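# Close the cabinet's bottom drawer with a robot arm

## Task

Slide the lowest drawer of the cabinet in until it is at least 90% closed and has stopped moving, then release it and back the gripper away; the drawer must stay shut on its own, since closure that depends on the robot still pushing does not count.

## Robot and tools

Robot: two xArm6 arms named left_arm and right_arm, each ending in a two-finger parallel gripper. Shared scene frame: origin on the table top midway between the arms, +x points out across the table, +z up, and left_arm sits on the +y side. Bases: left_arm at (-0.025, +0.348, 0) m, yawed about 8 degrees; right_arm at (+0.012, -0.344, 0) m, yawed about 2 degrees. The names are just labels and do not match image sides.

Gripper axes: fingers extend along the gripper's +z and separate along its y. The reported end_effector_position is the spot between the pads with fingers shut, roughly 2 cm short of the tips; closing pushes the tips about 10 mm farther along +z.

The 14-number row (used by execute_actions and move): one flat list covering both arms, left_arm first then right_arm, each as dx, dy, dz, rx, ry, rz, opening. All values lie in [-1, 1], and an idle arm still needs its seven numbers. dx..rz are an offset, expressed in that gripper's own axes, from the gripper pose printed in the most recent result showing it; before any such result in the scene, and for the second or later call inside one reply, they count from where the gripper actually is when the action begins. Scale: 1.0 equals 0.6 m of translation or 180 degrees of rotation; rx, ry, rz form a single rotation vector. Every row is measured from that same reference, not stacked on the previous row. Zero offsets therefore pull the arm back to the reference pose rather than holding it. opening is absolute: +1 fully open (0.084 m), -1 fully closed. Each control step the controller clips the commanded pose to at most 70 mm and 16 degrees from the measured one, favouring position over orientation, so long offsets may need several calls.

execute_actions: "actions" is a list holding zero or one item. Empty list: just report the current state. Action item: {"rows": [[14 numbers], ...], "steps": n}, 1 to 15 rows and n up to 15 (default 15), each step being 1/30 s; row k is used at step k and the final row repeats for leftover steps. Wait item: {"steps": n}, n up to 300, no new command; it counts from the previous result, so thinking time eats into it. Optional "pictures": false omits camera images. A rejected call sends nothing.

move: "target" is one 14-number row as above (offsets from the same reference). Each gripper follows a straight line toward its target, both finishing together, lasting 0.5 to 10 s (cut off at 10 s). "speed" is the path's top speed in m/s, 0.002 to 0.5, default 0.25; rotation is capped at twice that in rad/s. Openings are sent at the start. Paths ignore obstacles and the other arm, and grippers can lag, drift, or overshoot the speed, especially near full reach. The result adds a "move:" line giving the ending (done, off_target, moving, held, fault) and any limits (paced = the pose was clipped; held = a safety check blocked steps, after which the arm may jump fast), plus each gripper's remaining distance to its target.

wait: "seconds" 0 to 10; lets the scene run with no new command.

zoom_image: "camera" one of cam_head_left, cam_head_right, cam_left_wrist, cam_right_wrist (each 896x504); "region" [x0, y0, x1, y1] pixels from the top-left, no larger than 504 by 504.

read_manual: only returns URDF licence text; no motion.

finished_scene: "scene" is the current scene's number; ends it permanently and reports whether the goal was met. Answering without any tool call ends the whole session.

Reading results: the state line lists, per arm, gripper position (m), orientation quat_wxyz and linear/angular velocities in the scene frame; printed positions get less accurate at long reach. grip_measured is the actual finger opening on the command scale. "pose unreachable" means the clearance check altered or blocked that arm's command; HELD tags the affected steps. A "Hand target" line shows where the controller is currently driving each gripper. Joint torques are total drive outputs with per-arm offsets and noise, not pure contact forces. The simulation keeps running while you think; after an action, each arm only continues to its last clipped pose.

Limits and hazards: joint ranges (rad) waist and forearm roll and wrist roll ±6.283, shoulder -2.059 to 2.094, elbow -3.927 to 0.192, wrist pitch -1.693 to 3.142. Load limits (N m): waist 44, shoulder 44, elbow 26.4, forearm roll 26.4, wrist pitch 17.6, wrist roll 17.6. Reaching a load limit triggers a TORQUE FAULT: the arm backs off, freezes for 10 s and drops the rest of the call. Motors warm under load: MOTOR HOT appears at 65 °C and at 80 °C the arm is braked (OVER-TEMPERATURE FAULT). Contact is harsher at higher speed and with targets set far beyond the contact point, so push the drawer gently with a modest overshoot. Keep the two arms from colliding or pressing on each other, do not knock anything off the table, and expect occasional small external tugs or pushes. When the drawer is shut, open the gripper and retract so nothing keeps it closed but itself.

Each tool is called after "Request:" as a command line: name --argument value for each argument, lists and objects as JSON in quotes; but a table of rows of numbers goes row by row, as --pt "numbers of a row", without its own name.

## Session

Request:
execute_actions --actions '[]'

Scene clock: 0.00 s of 3900.00 s.
left_arm: end_effector_position=(-0.0024, +0.7823, +0.3290) grip_measured=+1.00 end_effector_quat_wxyz=(-0.359, +0.719, -0.158, -0.574) end_effector_velocity=(-0.001, -0.000, -0.001) end_effector_angular_velocity=(-0.001, +0.001, +0.002) | right_arm: end_effector_position=(+0.3875, -0.7265, +0.2070) grip_measured=+1.00 end_effector_quat_wxyz=(-0.341, +0.696, -0.413, +0.479) end_effector_velocity=(+0.000, +0.000, +0.000) end_effector_angular_velocity=(-0.001, -0.001, +0.001)
Joint positions: left_arm=[ 0.805 -0.34  -0.549  1.602  1.399  0.551  0.084] | right_arm=[-1.206  0.144 -0.87   1.593  1.126 -1.216  0.084]
Joint velocities: left_arm=[ 0.001  0.001  0.001 -0.001  0.001 -0.     0.   ] | right_arm=[ 0.    -0.001  0.     0.001  0.    -0.001  0.   ]
Joint torques (N m, as the arm reports them, + toward a larger angle): no reading
Motor temperatures (°C, as the motors report them): left_arm=[32 31 30 35 32 31] | right_arm=[30 31 28 30 29 33]
Hand target (left_arm): -0.002, +0.782, +0.329; -0.359, +0.719, -0.158, -0.574
Hand target (right_arm): +0.387, -0.727, +0.207; -0.341, +0.696, -0.413, +0.479

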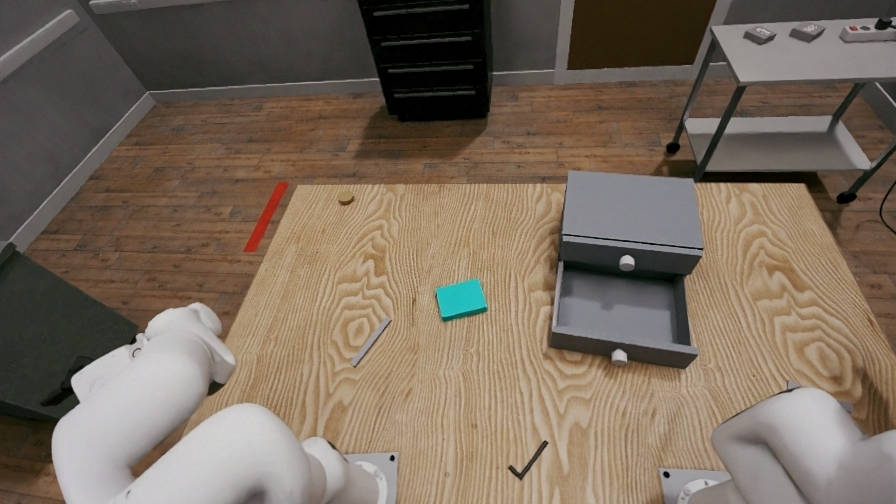

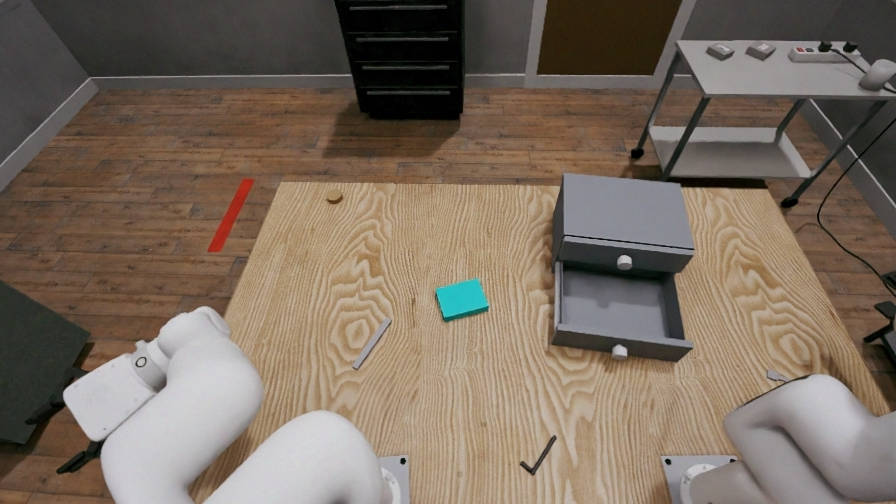

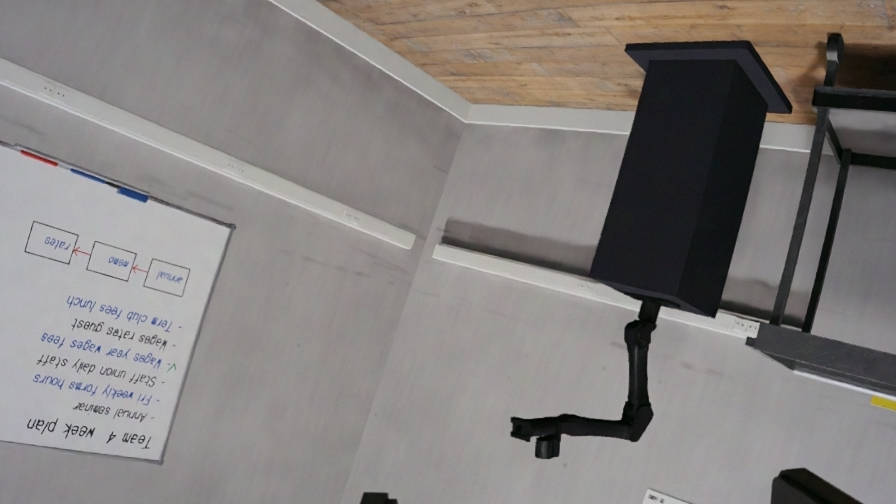

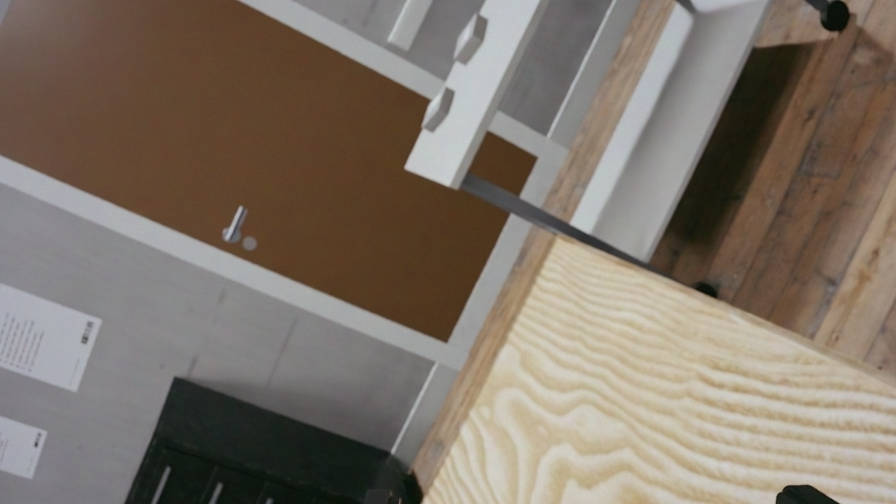

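Request:
move --target '[0,0,0,0,0,0,1,-0.689,-0.668,-0.275,0.087,-0.516,-0.697,-1]' --speed 0.4

Scene clock: 21.17 s of 3900.00 s.
left_arm: end_effector_position=(-0.0024, +0.7823, +0.3290) grip_measured=+1.00 end_effector_quat_wxyz=(-0.359, +0.719, -0.158, -0.574) end_effector_velocity=(-0.000, -0.000, +0.000) end_effector_angular_velocity=(+0.001, -0.001, +0.000) | right_arm: end_effector_position=(+0.2479, -0.1964, +0.4463) grip_measured=-1.00 end_effector_quat_wxyz=(+0.003, +0.709, +0.706, +0.001) end_effector_velocity=(-0.000, +0.002, +0.001) end_effector_angular_velocity=(-0.010, +0.003, +0.004)
Joint positions: left_arm=[ 0.805 -0.34  -0.549  1.602  1.399  0.551  0.084] | right_arm=[ 0.524 -0.576 -1.254 -0.006  1.826 -1.005  0.   ]
Joint velocities: left_arm=[ 0.    -0.001  0.     0.    -0.    -0.001 -0.   ] | right_arm=[ 0.012  0.011 -0.012 -0.007  0.009  0.006  0.   ]
Joint torques (N m, as the arm reports them, + toward a larger angle): left_arm=[ -0.37 -12.96 -23.43   1.33   0.84   0.61] | right_arm=[ -0.06  -2.05 -11.05   0.07  -0.21   0.53]
Motor temperatures (°C, as the motors report them): left_arm=[32 31 32 35 32 31] | right_arm=[30 31 30 30 29 33]
Hand target (left_arm): -0.002, +0.782, +0.329; -0.359, +0.719, -0.158, -0.574
Hand target (right_arm): +0.248, -0.196, +0.446; +0.004, +0.708, +0.706, +0.001
Off the commanded pose (left_arm): 0.000 m, 0 deg.
Off the commanded pose (right_arm): 0.001 m, 0 deg.
After step 90, 14.17 s passed at rest.
move: done

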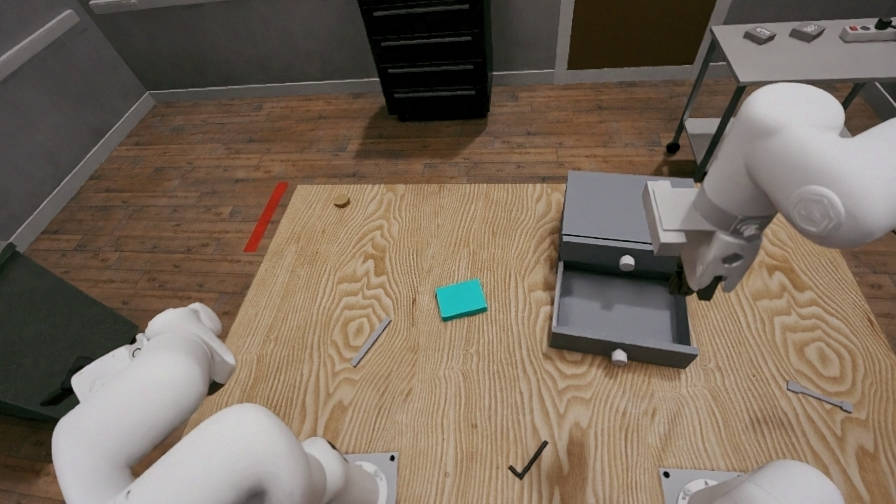

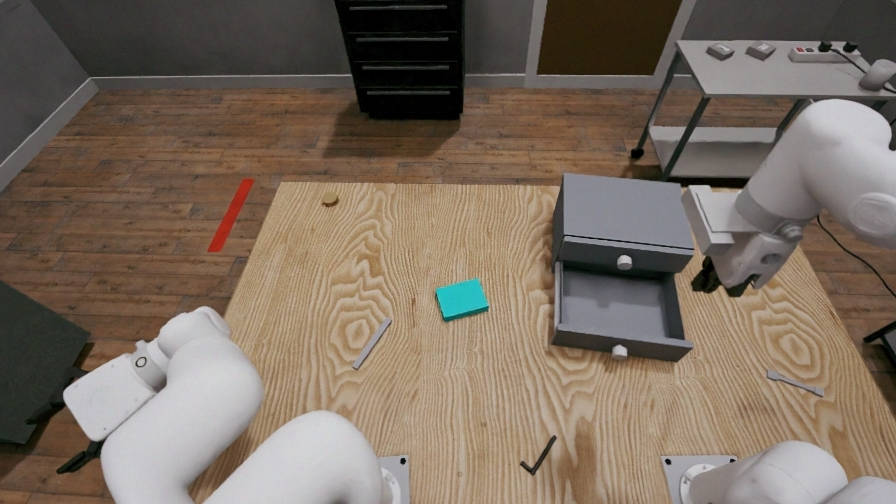

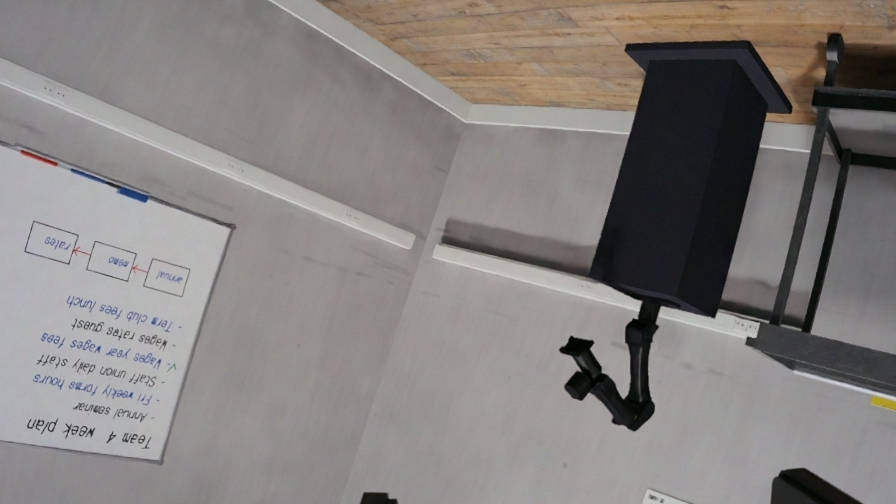

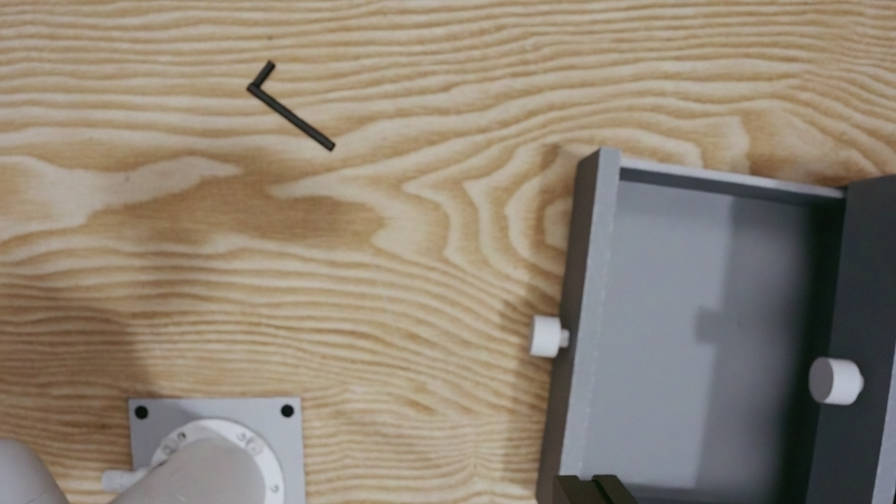

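Request:
move --target '[0,0,0,0,0,0,1,0.11,0.02,0.667,-0.157,-0.025,0,-1]' --speed 0.4

Scene clock: 32.70 s of 3900.00 s.
left_arm: end_effector_position=(-0.0024, +0.7823, +0.3290) grip_measured=+1.00 end_effector_quat_wxyz=(-0.359, +0.719, -0.158, -0.574) end_effector_velocity=(-0.000, -0.000, -0.000) end_effector_angular_velocity=(-0.001, +0.001, +0.001) | right_arm: end_effector_position=(+0.2601, -0.1305, +0.0463) grip_measured=-1.00 end_effector_quat_wxyz=(+0.201, +0.685, +0.685, +0.146) end_effector_velocity=(+0.002, +0.001, -0.001) end_effector_angular_velocity=(+0.001, -0.014, -0.002)
Joint positions: left_arm=[ 0.805 -0.34  -0.549  1.602  1.399  0.551  0.084] | right_arm=[ 0.78  -0.191 -0.272 -1.208  0.44   0.359  0.   ]
Joint velocities: left_arm=[-0.    -0.001  0.001 -0.     0.001  0.    -0.   ] | right_arm=[ 0.003  0.011 -0.007 -0.036  0.005  0.04   0.   ]
Joint torques (N m, as the arm reports them, + toward a larger angle): left_arm=[ -0.62 -12.74 -23.33   1.2    0.84   0.76] | right_arm=[ 0.01 -5.55 -9.09  0.78  0.1   0.48]
Motor temperatures (°C, as the motors report them): left_arm=[32 31 33 35 32 31] | right_arm=[30 31 31 30 29 33]
Hand target (left_arm): -0.002, +0.782, +0.329; -0.359, +0.719, -0.158, -0.574
Hand target (right_arm): +0.260, -0.130, +0.046; +0.201, +0.685, +0.685, +0.146
Off the commanded pose (left_arm): 0.000 m, 0 deg.
Off the commanded pose (right_arm): 0.003 m, 0 deg.
After step 90, 6.40 s passed at rest.
move: done; limits=paced

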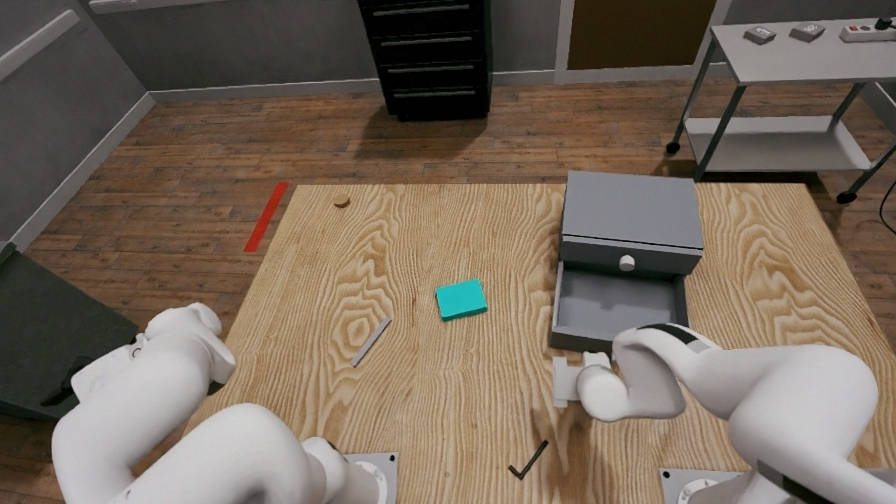

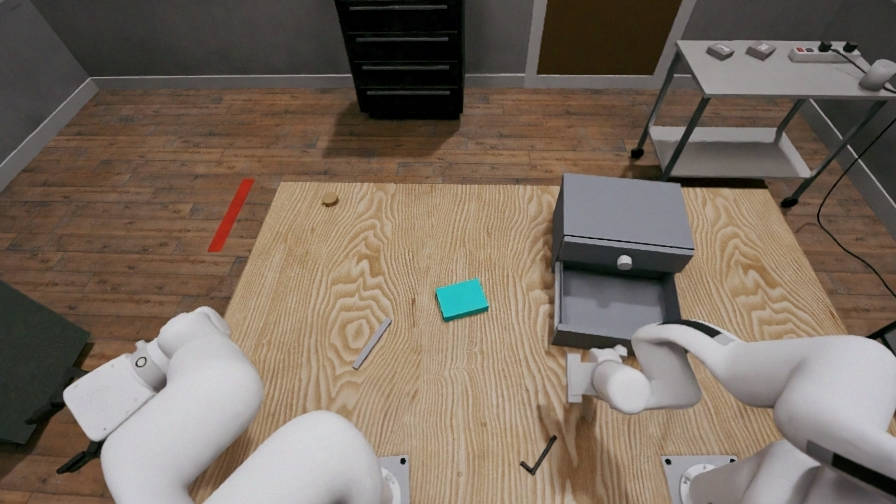

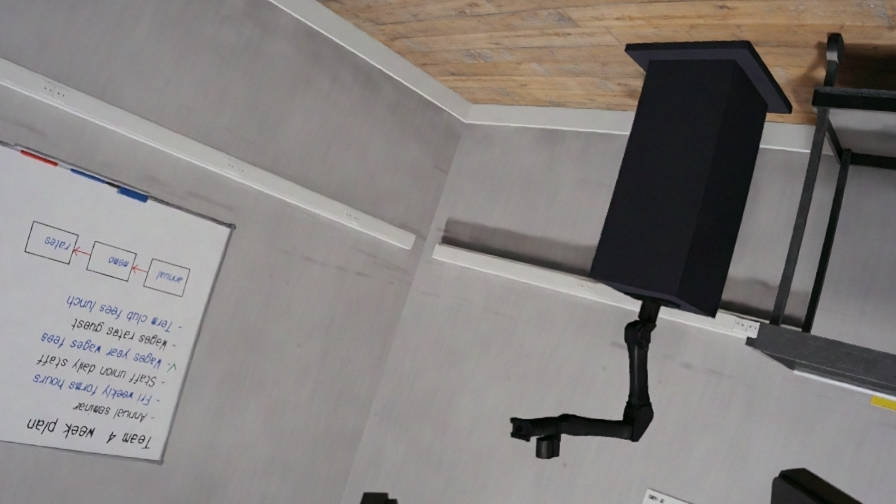

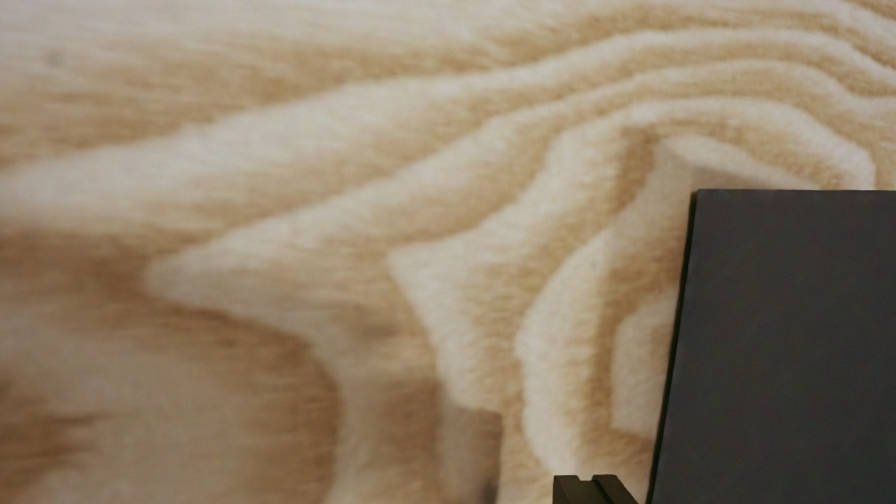

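Request:
move --target '[0,0,0,0,0,0,1,-0.053,0.289,0.158,0,0,0,-1]' --speed 0.1

Scene clock: 40.40 s of 3900.00 s.
left_arm: end_effector_position=(-0.0024, +0.7823, +0.3290) grip_measured=+1.00 end_effector_quat_wxyz=(-0.359, +0.719, -0.158, -0.574) end_effector_velocity=(-0.000, +0.000, +0.000) end_effector_angular_velocity=(+0.001, -0.000, +0.001) | right_arm: end_effector_position=(+0.4567, -0.1660, +0.0481) grip_measured=-1.00 end_effector_quat_wxyz=(+0.201, +0.685, +0.685, +0.146) end_effector_velocity=(+0.001, +0.000, -0.000) end_effector_angular_velocity=(+0.001, +0.003, -0.000)
Joint positions: left_arm=[ 0.805 -0.34  -0.549  1.602  1.399  0.551  0.084] | right_arm=[ 0.316  0.205 -0.72  -1.293  0.247  0.015  0.   ]
Joint velocities: left_arm=[ 0.001 -0.001 -0.     0.     0.     0.     0.   ] | right_arm=[-0.     0.004 -0.004  0.011 -0.001 -0.01   0.   ]
Joint torques (N m, as the arm reports them, + toward a larger angle): left_arm=[ -0.34 -12.95 -23.39   1.38   0.81   0.7 ] | right_arm=[ -0.93 -11.61 -10.29   1.13   0.08   0.5 ]
Motor temperatures (°C, as the motors report them): left_arm=[32 31 33 35 32 31] | right_arm=[30 31 31 30 29 33]
Hand target (left_arm): -0.002, +0.782, +0.329; -0.359, +0.719, -0.158, -0.574
Hand target (right_arm): +0.457, -0.166, +0.048; +0.201, +0.685, +0.685, +0.146
Off the commanded pose (left_arm): 0.000 m, 0 deg.
Off the commanded pose (right_arm): 0.000 m, 0 deg.
After step 90, 2.27 s passed at rest.
move: done

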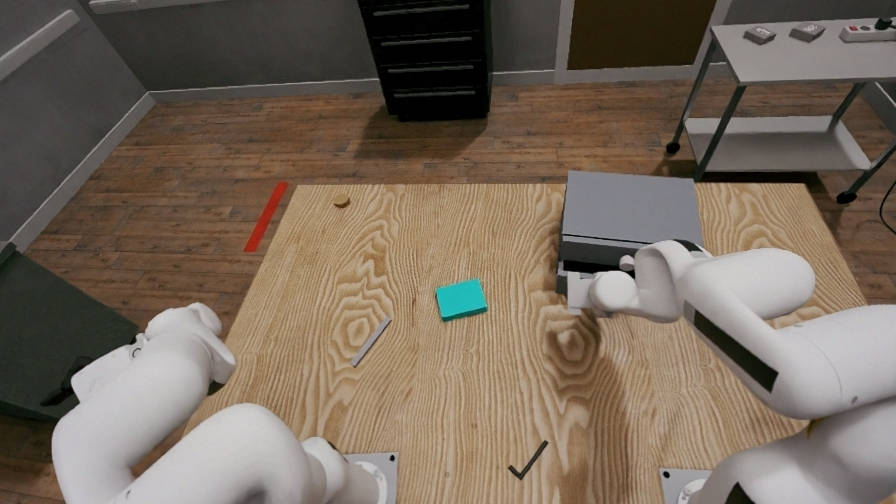

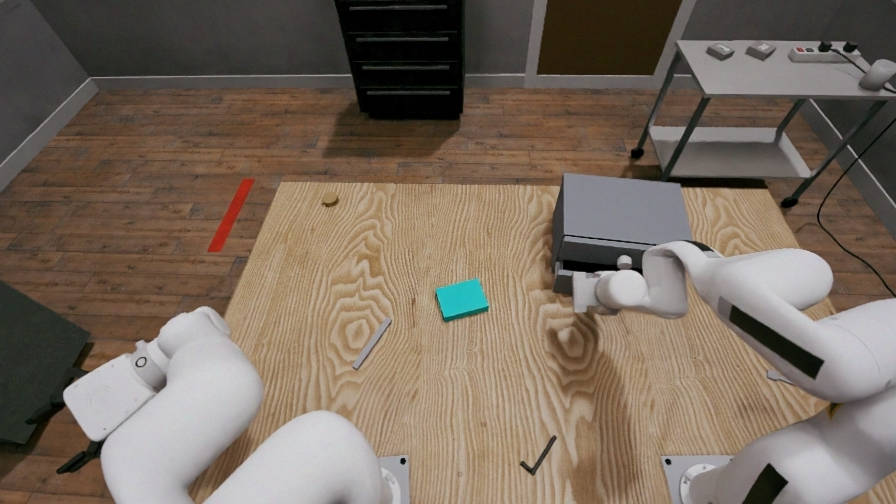

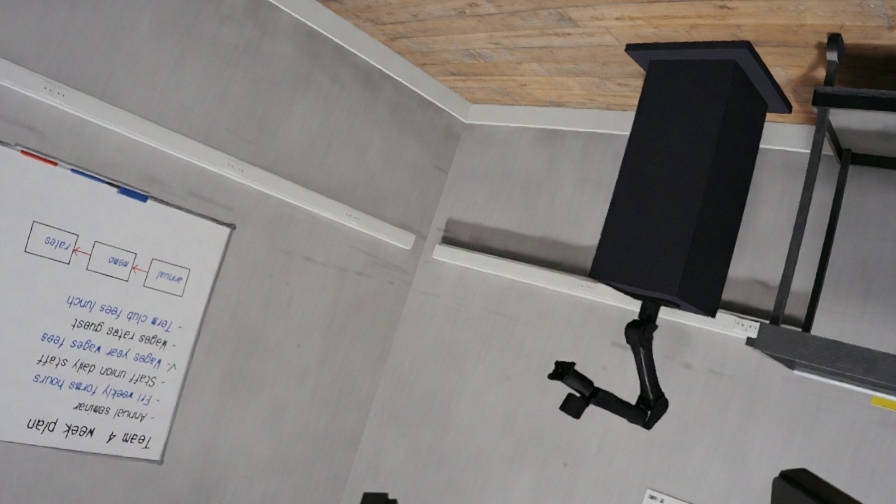

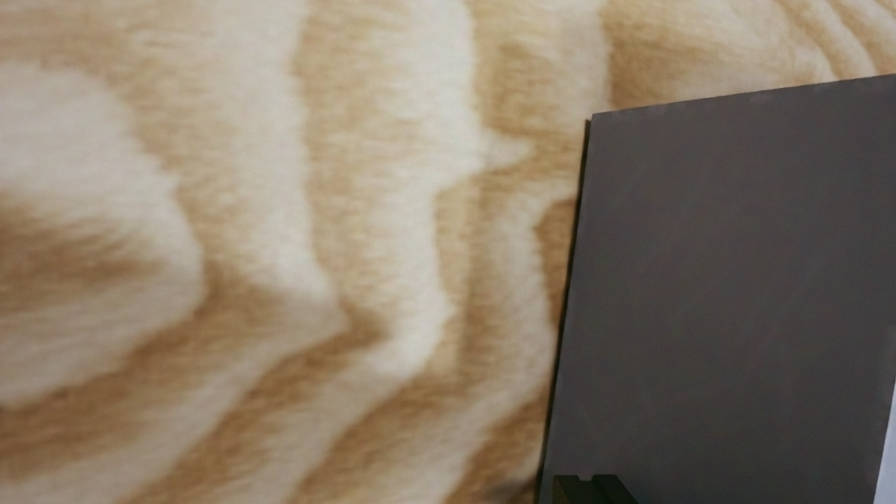

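Request:
move --target '[0,0,0,0,0,0,1,-0.0067,0.036,0.0197,0,0,0,-1]' --speed 0.05

Scene clock: 44.77 s of 3900.00 s.
left_arm: end_effector_position=(-0.0024, +0.7823, +0.3290) grip_measured=+1.00 end_effector_quat_wxyz=(-0.359, +0.719, -0.158, -0.574) end_effector_velocity=(-0.000, +0.000, +0.001) end_effector_angular_velocity=(+0.002, +0.000, +0.002) | right_arm: end_effector_position=(+0.4811, -0.1706, +0.0484) grip_measured=-1.00 end_effector_quat_wxyz=(+0.201, +0.685, +0.685, +0.146) end_effector_velocity=(+0.002, +0.000, +0.000) end_effector_angular_velocity=(+0.000, +0.000, +0.001)
Joint positions: left_arm=[ 0.805 -0.34  -0.549  1.602  1.399  0.551  0.084] | right_arm=[ 0.285  0.254 -0.784 -1.248  0.237 -0.058  0.   ]
Joint velocities: left_arm=[ 0.     0.    -0.001 -0.     0.002 -0.     0.   ] | right_arm=[-0.001  0.003 -0.004  0.006 -0.001 -0.009  0.   ]
Joint torques (N m, as the arm reports them, + toward a larger angle): left_arm=[ -0.13 -13.05 -23.46   1.4    0.84   0.73] | right_arm=[ -1.3  -12.56 -10.33   1.07   0.04   0.58]
Motor temperatures (°C, as the motors report them): left_arm=[32 31 33 35 32 31] | right_arm=[30 31 31 30 29 33]
Hand target (left_arm): -0.002, +0.782, +0.329; -0.359, +0.719, -0.158, -0.574
Hand target (right_arm): +0.481, -0.171, +0.048; +0.201, +0.685, +0.685, +0.146
Off the commanded pose (left_arm): 0.000 m, 0 deg.
Off the commanded pose (right_arm): 0.000 m, 0 deg.
After step 90, 0.50 s passed at rest.
move: done

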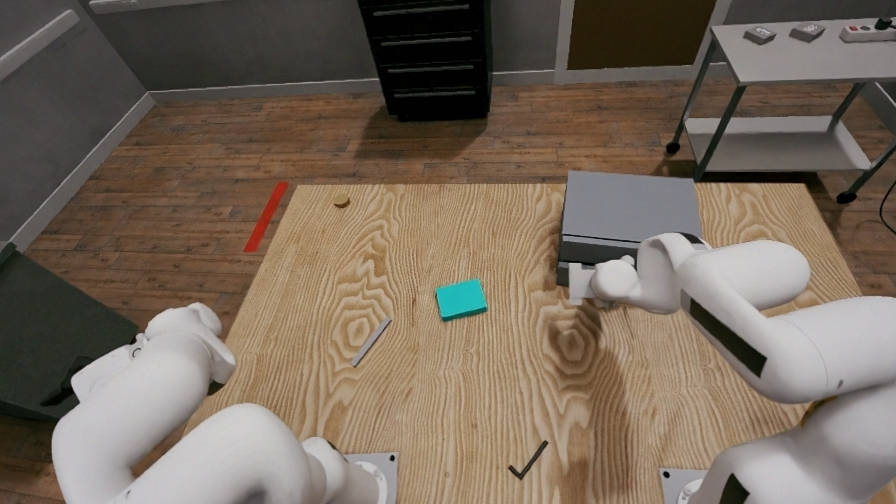

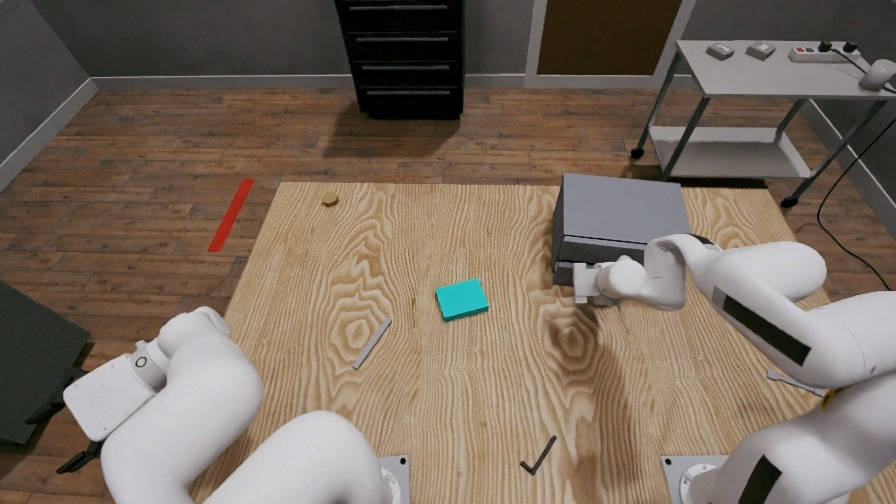

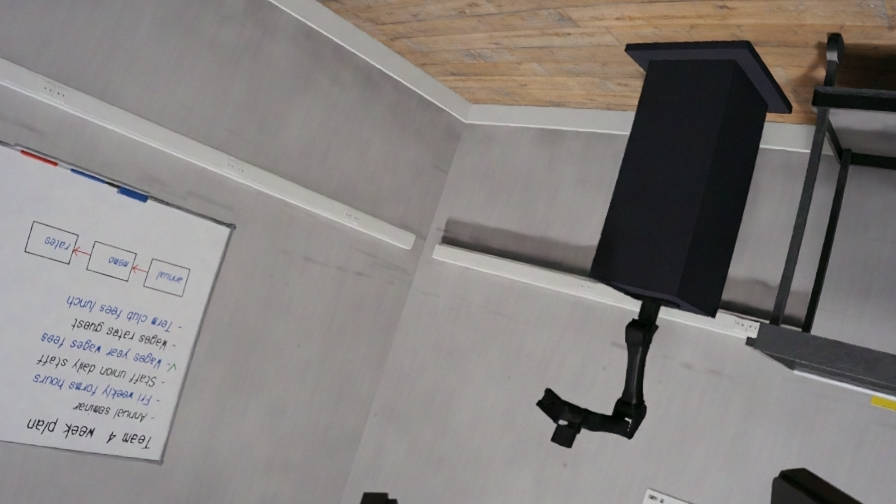

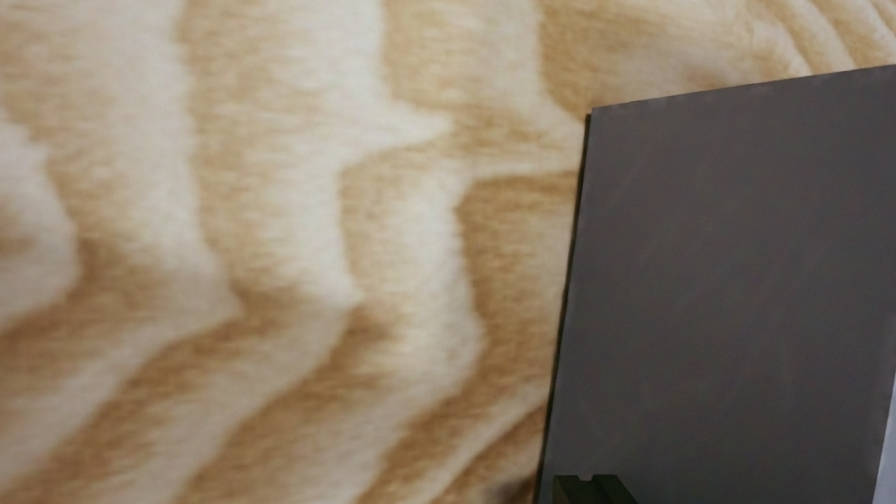

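Still moving freely; 1.5 cm more.

Request:
move --target '[0,0,0,0,0,0,1,-0.004,0.0217,0.0118,0,0,0,-1]' --speed 0.04

Scene clock: 48.83 s of 3900.00 s.
left_arm: end_effector_position=(-0.0024, +0.7823, +0.3290) grip_measured=+1.00 end_effector_quat_wxyz=(-0.359, +0.719, -0.158, -0.574) end_effector_velocity=(+0.000, +0.000, -0.000) end_effector_angular_velocity=(-0.001, +0.000, -0.000) | right_arm: end_effector_position=(+0.4946, -0.1731, +0.0479) grip_measured=-1.00 end_effector_quat_wxyz=(+0.200, +0.685, +0.686, +0.146) end_effector_velocity=(-0.000, +0.000, -0.003) end_effector_angular_velocity=(-0.002, +0.007, +0.003)
Joint positions: left_arm=[ 0.805 -0.34  -0.549  1.602  1.399  0.551  0.084] | right_arm=[ 0.27   0.284 -0.82  -1.216  0.232 -0.106  0.   ]
Joint velocities: left_arm=[ 0.     0.001 -0.    -0.    -0.     0.    -0.   ] | right_arm=[-0.     0.007 -0.003  0.01  -0.001 -0.013  0.   ]
Joint torques (N m, as the arm reports them, + toward a larger angle): left_arm=[ -0.48 -12.85 -23.44   1.25   0.73   0.73] | right_arm=[ -4.03 -13.12 -12.56   1.49   0.29   0.67]
Motor temperatures (°C, as the motors report them): left_arm=[32 31 33 35 32 31] | right_arm=[30 31 31 30 29 33]
Hand target (left_arm): -0.002, +0.782, +0.329; -0.359, +0.719, -0.158, -0.574
Hand target (right_arm): +0.496, -0.173, +0.049; +0.201, +0.685, +0.685, +0.146
Off the commanded pose (left_arm): 0.000 m, 0 deg.
Off the commanded pose (right_arm): 0.002 m, 0 deg.
After step 90, 0.33 s passed at rest.
move: done

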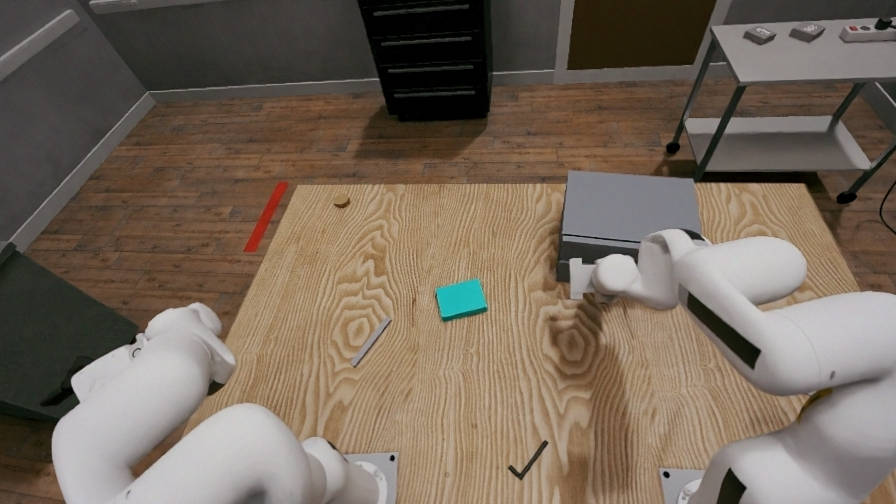

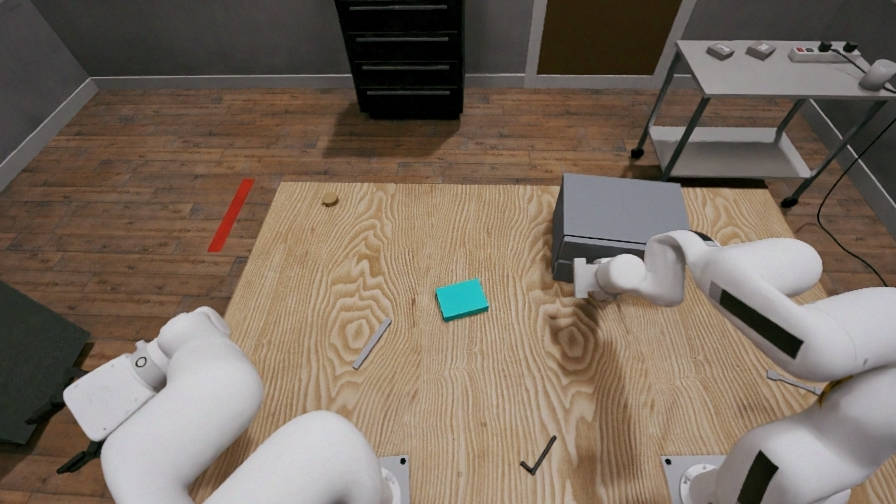

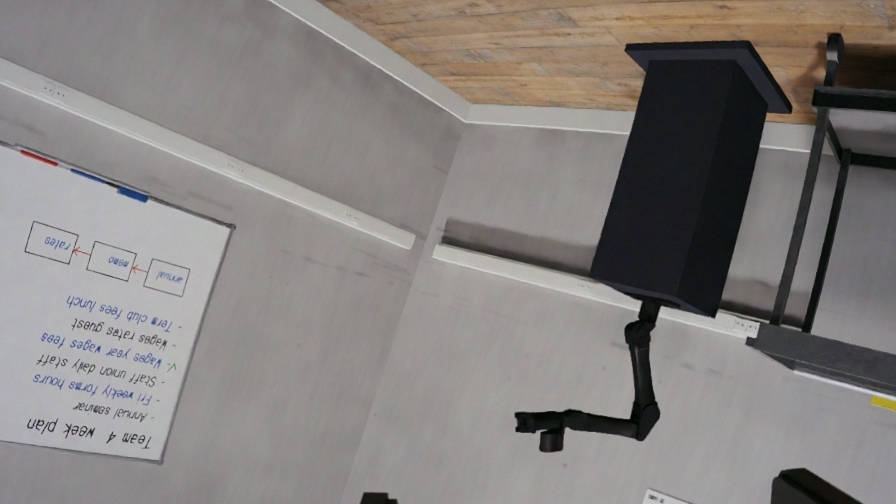

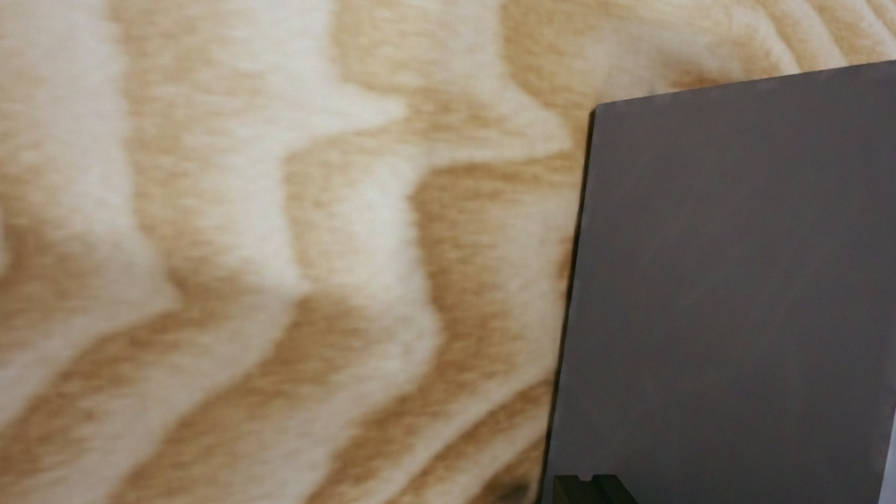

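Resistance rising: shut. Retreat.

Request:
move --target '[0,0,0,0,0,0,1,0,-0.35,-0.4,0,0,0,-1]' --speed 0.4

Scene clock: 54.17 s of 3900.00 s.
left_arm: end_effector_position=(-0.0024, +0.7823, +0.3290) grip_measured=+1.00 end_effector_quat_wxyz=(-0.359, +0.719, -0.158, -0.574) end_effector_velocity=(-0.000, -0.000, +0.000) end_effector_angular_velocity=(+0.000, +0.001, +0.000) | right_arm: end_effector_position=(+0.1970, -0.1590, +0.1586) grip_measured=-1.00 end_effector_quat_wxyz=(+0.202, +0.685, +0.685, +0.146) end_effector_velocity=(-0.001, -0.000, +0.001) end_effector_angular_velocity=(+0.000, -0.001, +0.001)
Joint positions: left_arm=[ 0.805 -0.34  -0.549  1.602  1.399  0.551  0.084] | right_arm=[ 1.117 -0.934 -0.13  -0.584  1.011 -0.111  0.   ]
Joint velocities: left_arm=[ 0.001 -0.001  0.001  0.001  0.     0.     0.   ] | right_arm=[ 0.007 -0.008 -0.     0.002  0.009  0.001  0.   ]
Joint torques (N m, as the arm reports them, + toward a larger angle): left_arm=[ -0.5  -12.88 -23.34   1.38   0.8    0.73] | right_arm=[ -0.28   1.15 -12.59  -0.42  -0.2    0.57]
Motor temperatures (°C, as the motors report them): left_arm=[32 31 33 35 32 31] | right_arm=[30 31 32 30 29 33]
Hand target (left_arm): -0.002, +0.782, +0.329; -0.359, +0.719, -0.158, -0.574
Hand target (right_arm): +0.197, -0.159, +0.159; +0.202, +0.685, +0.685, +0.146
Off the commanded pose (left_arm): 0.000 m, 0 deg.
Off the commanded pose (right_arm): 0.001 m, 0 deg.
After step 90, 0.33 s passed at rest.
move: done; limits=paced

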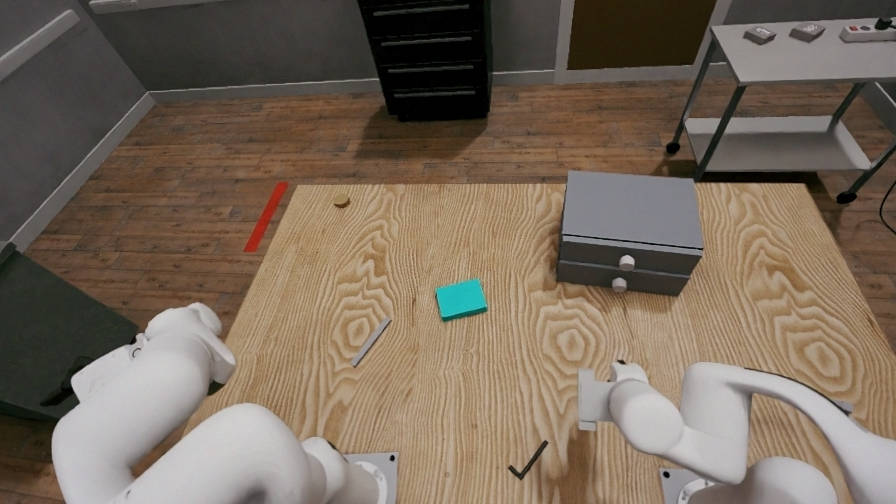

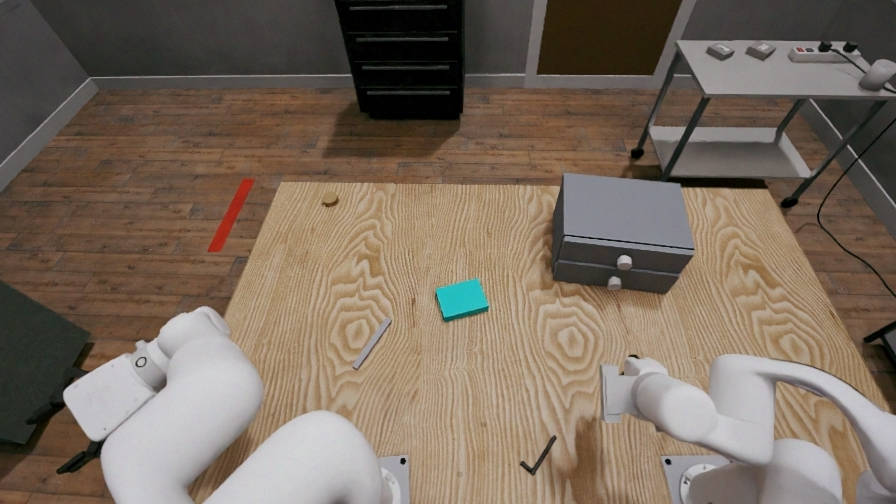

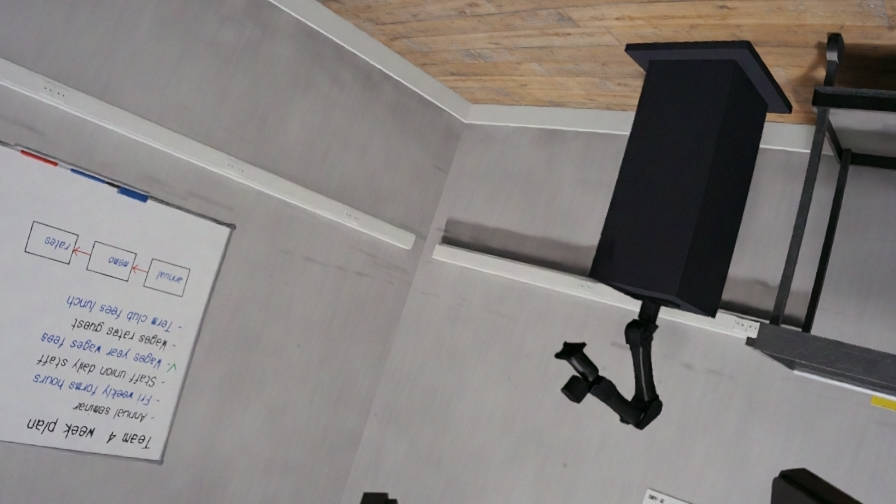

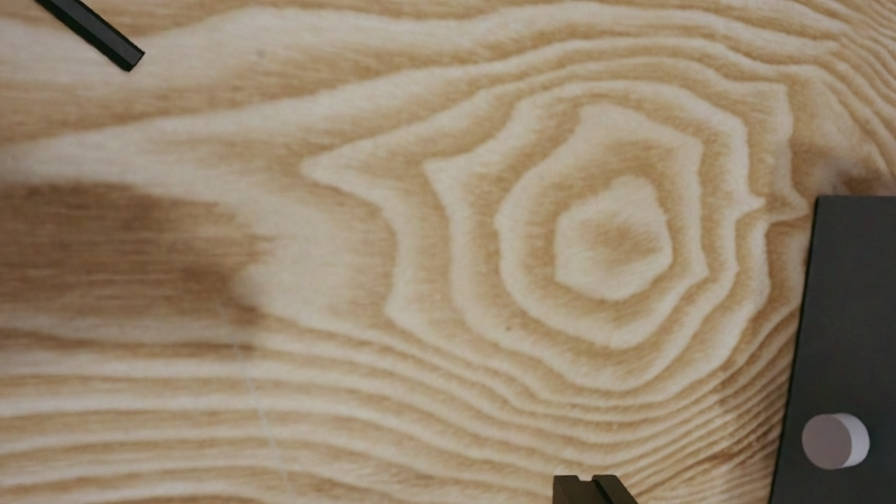

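Request:
finished_scene --scene 2

The scene is finished: the task was done.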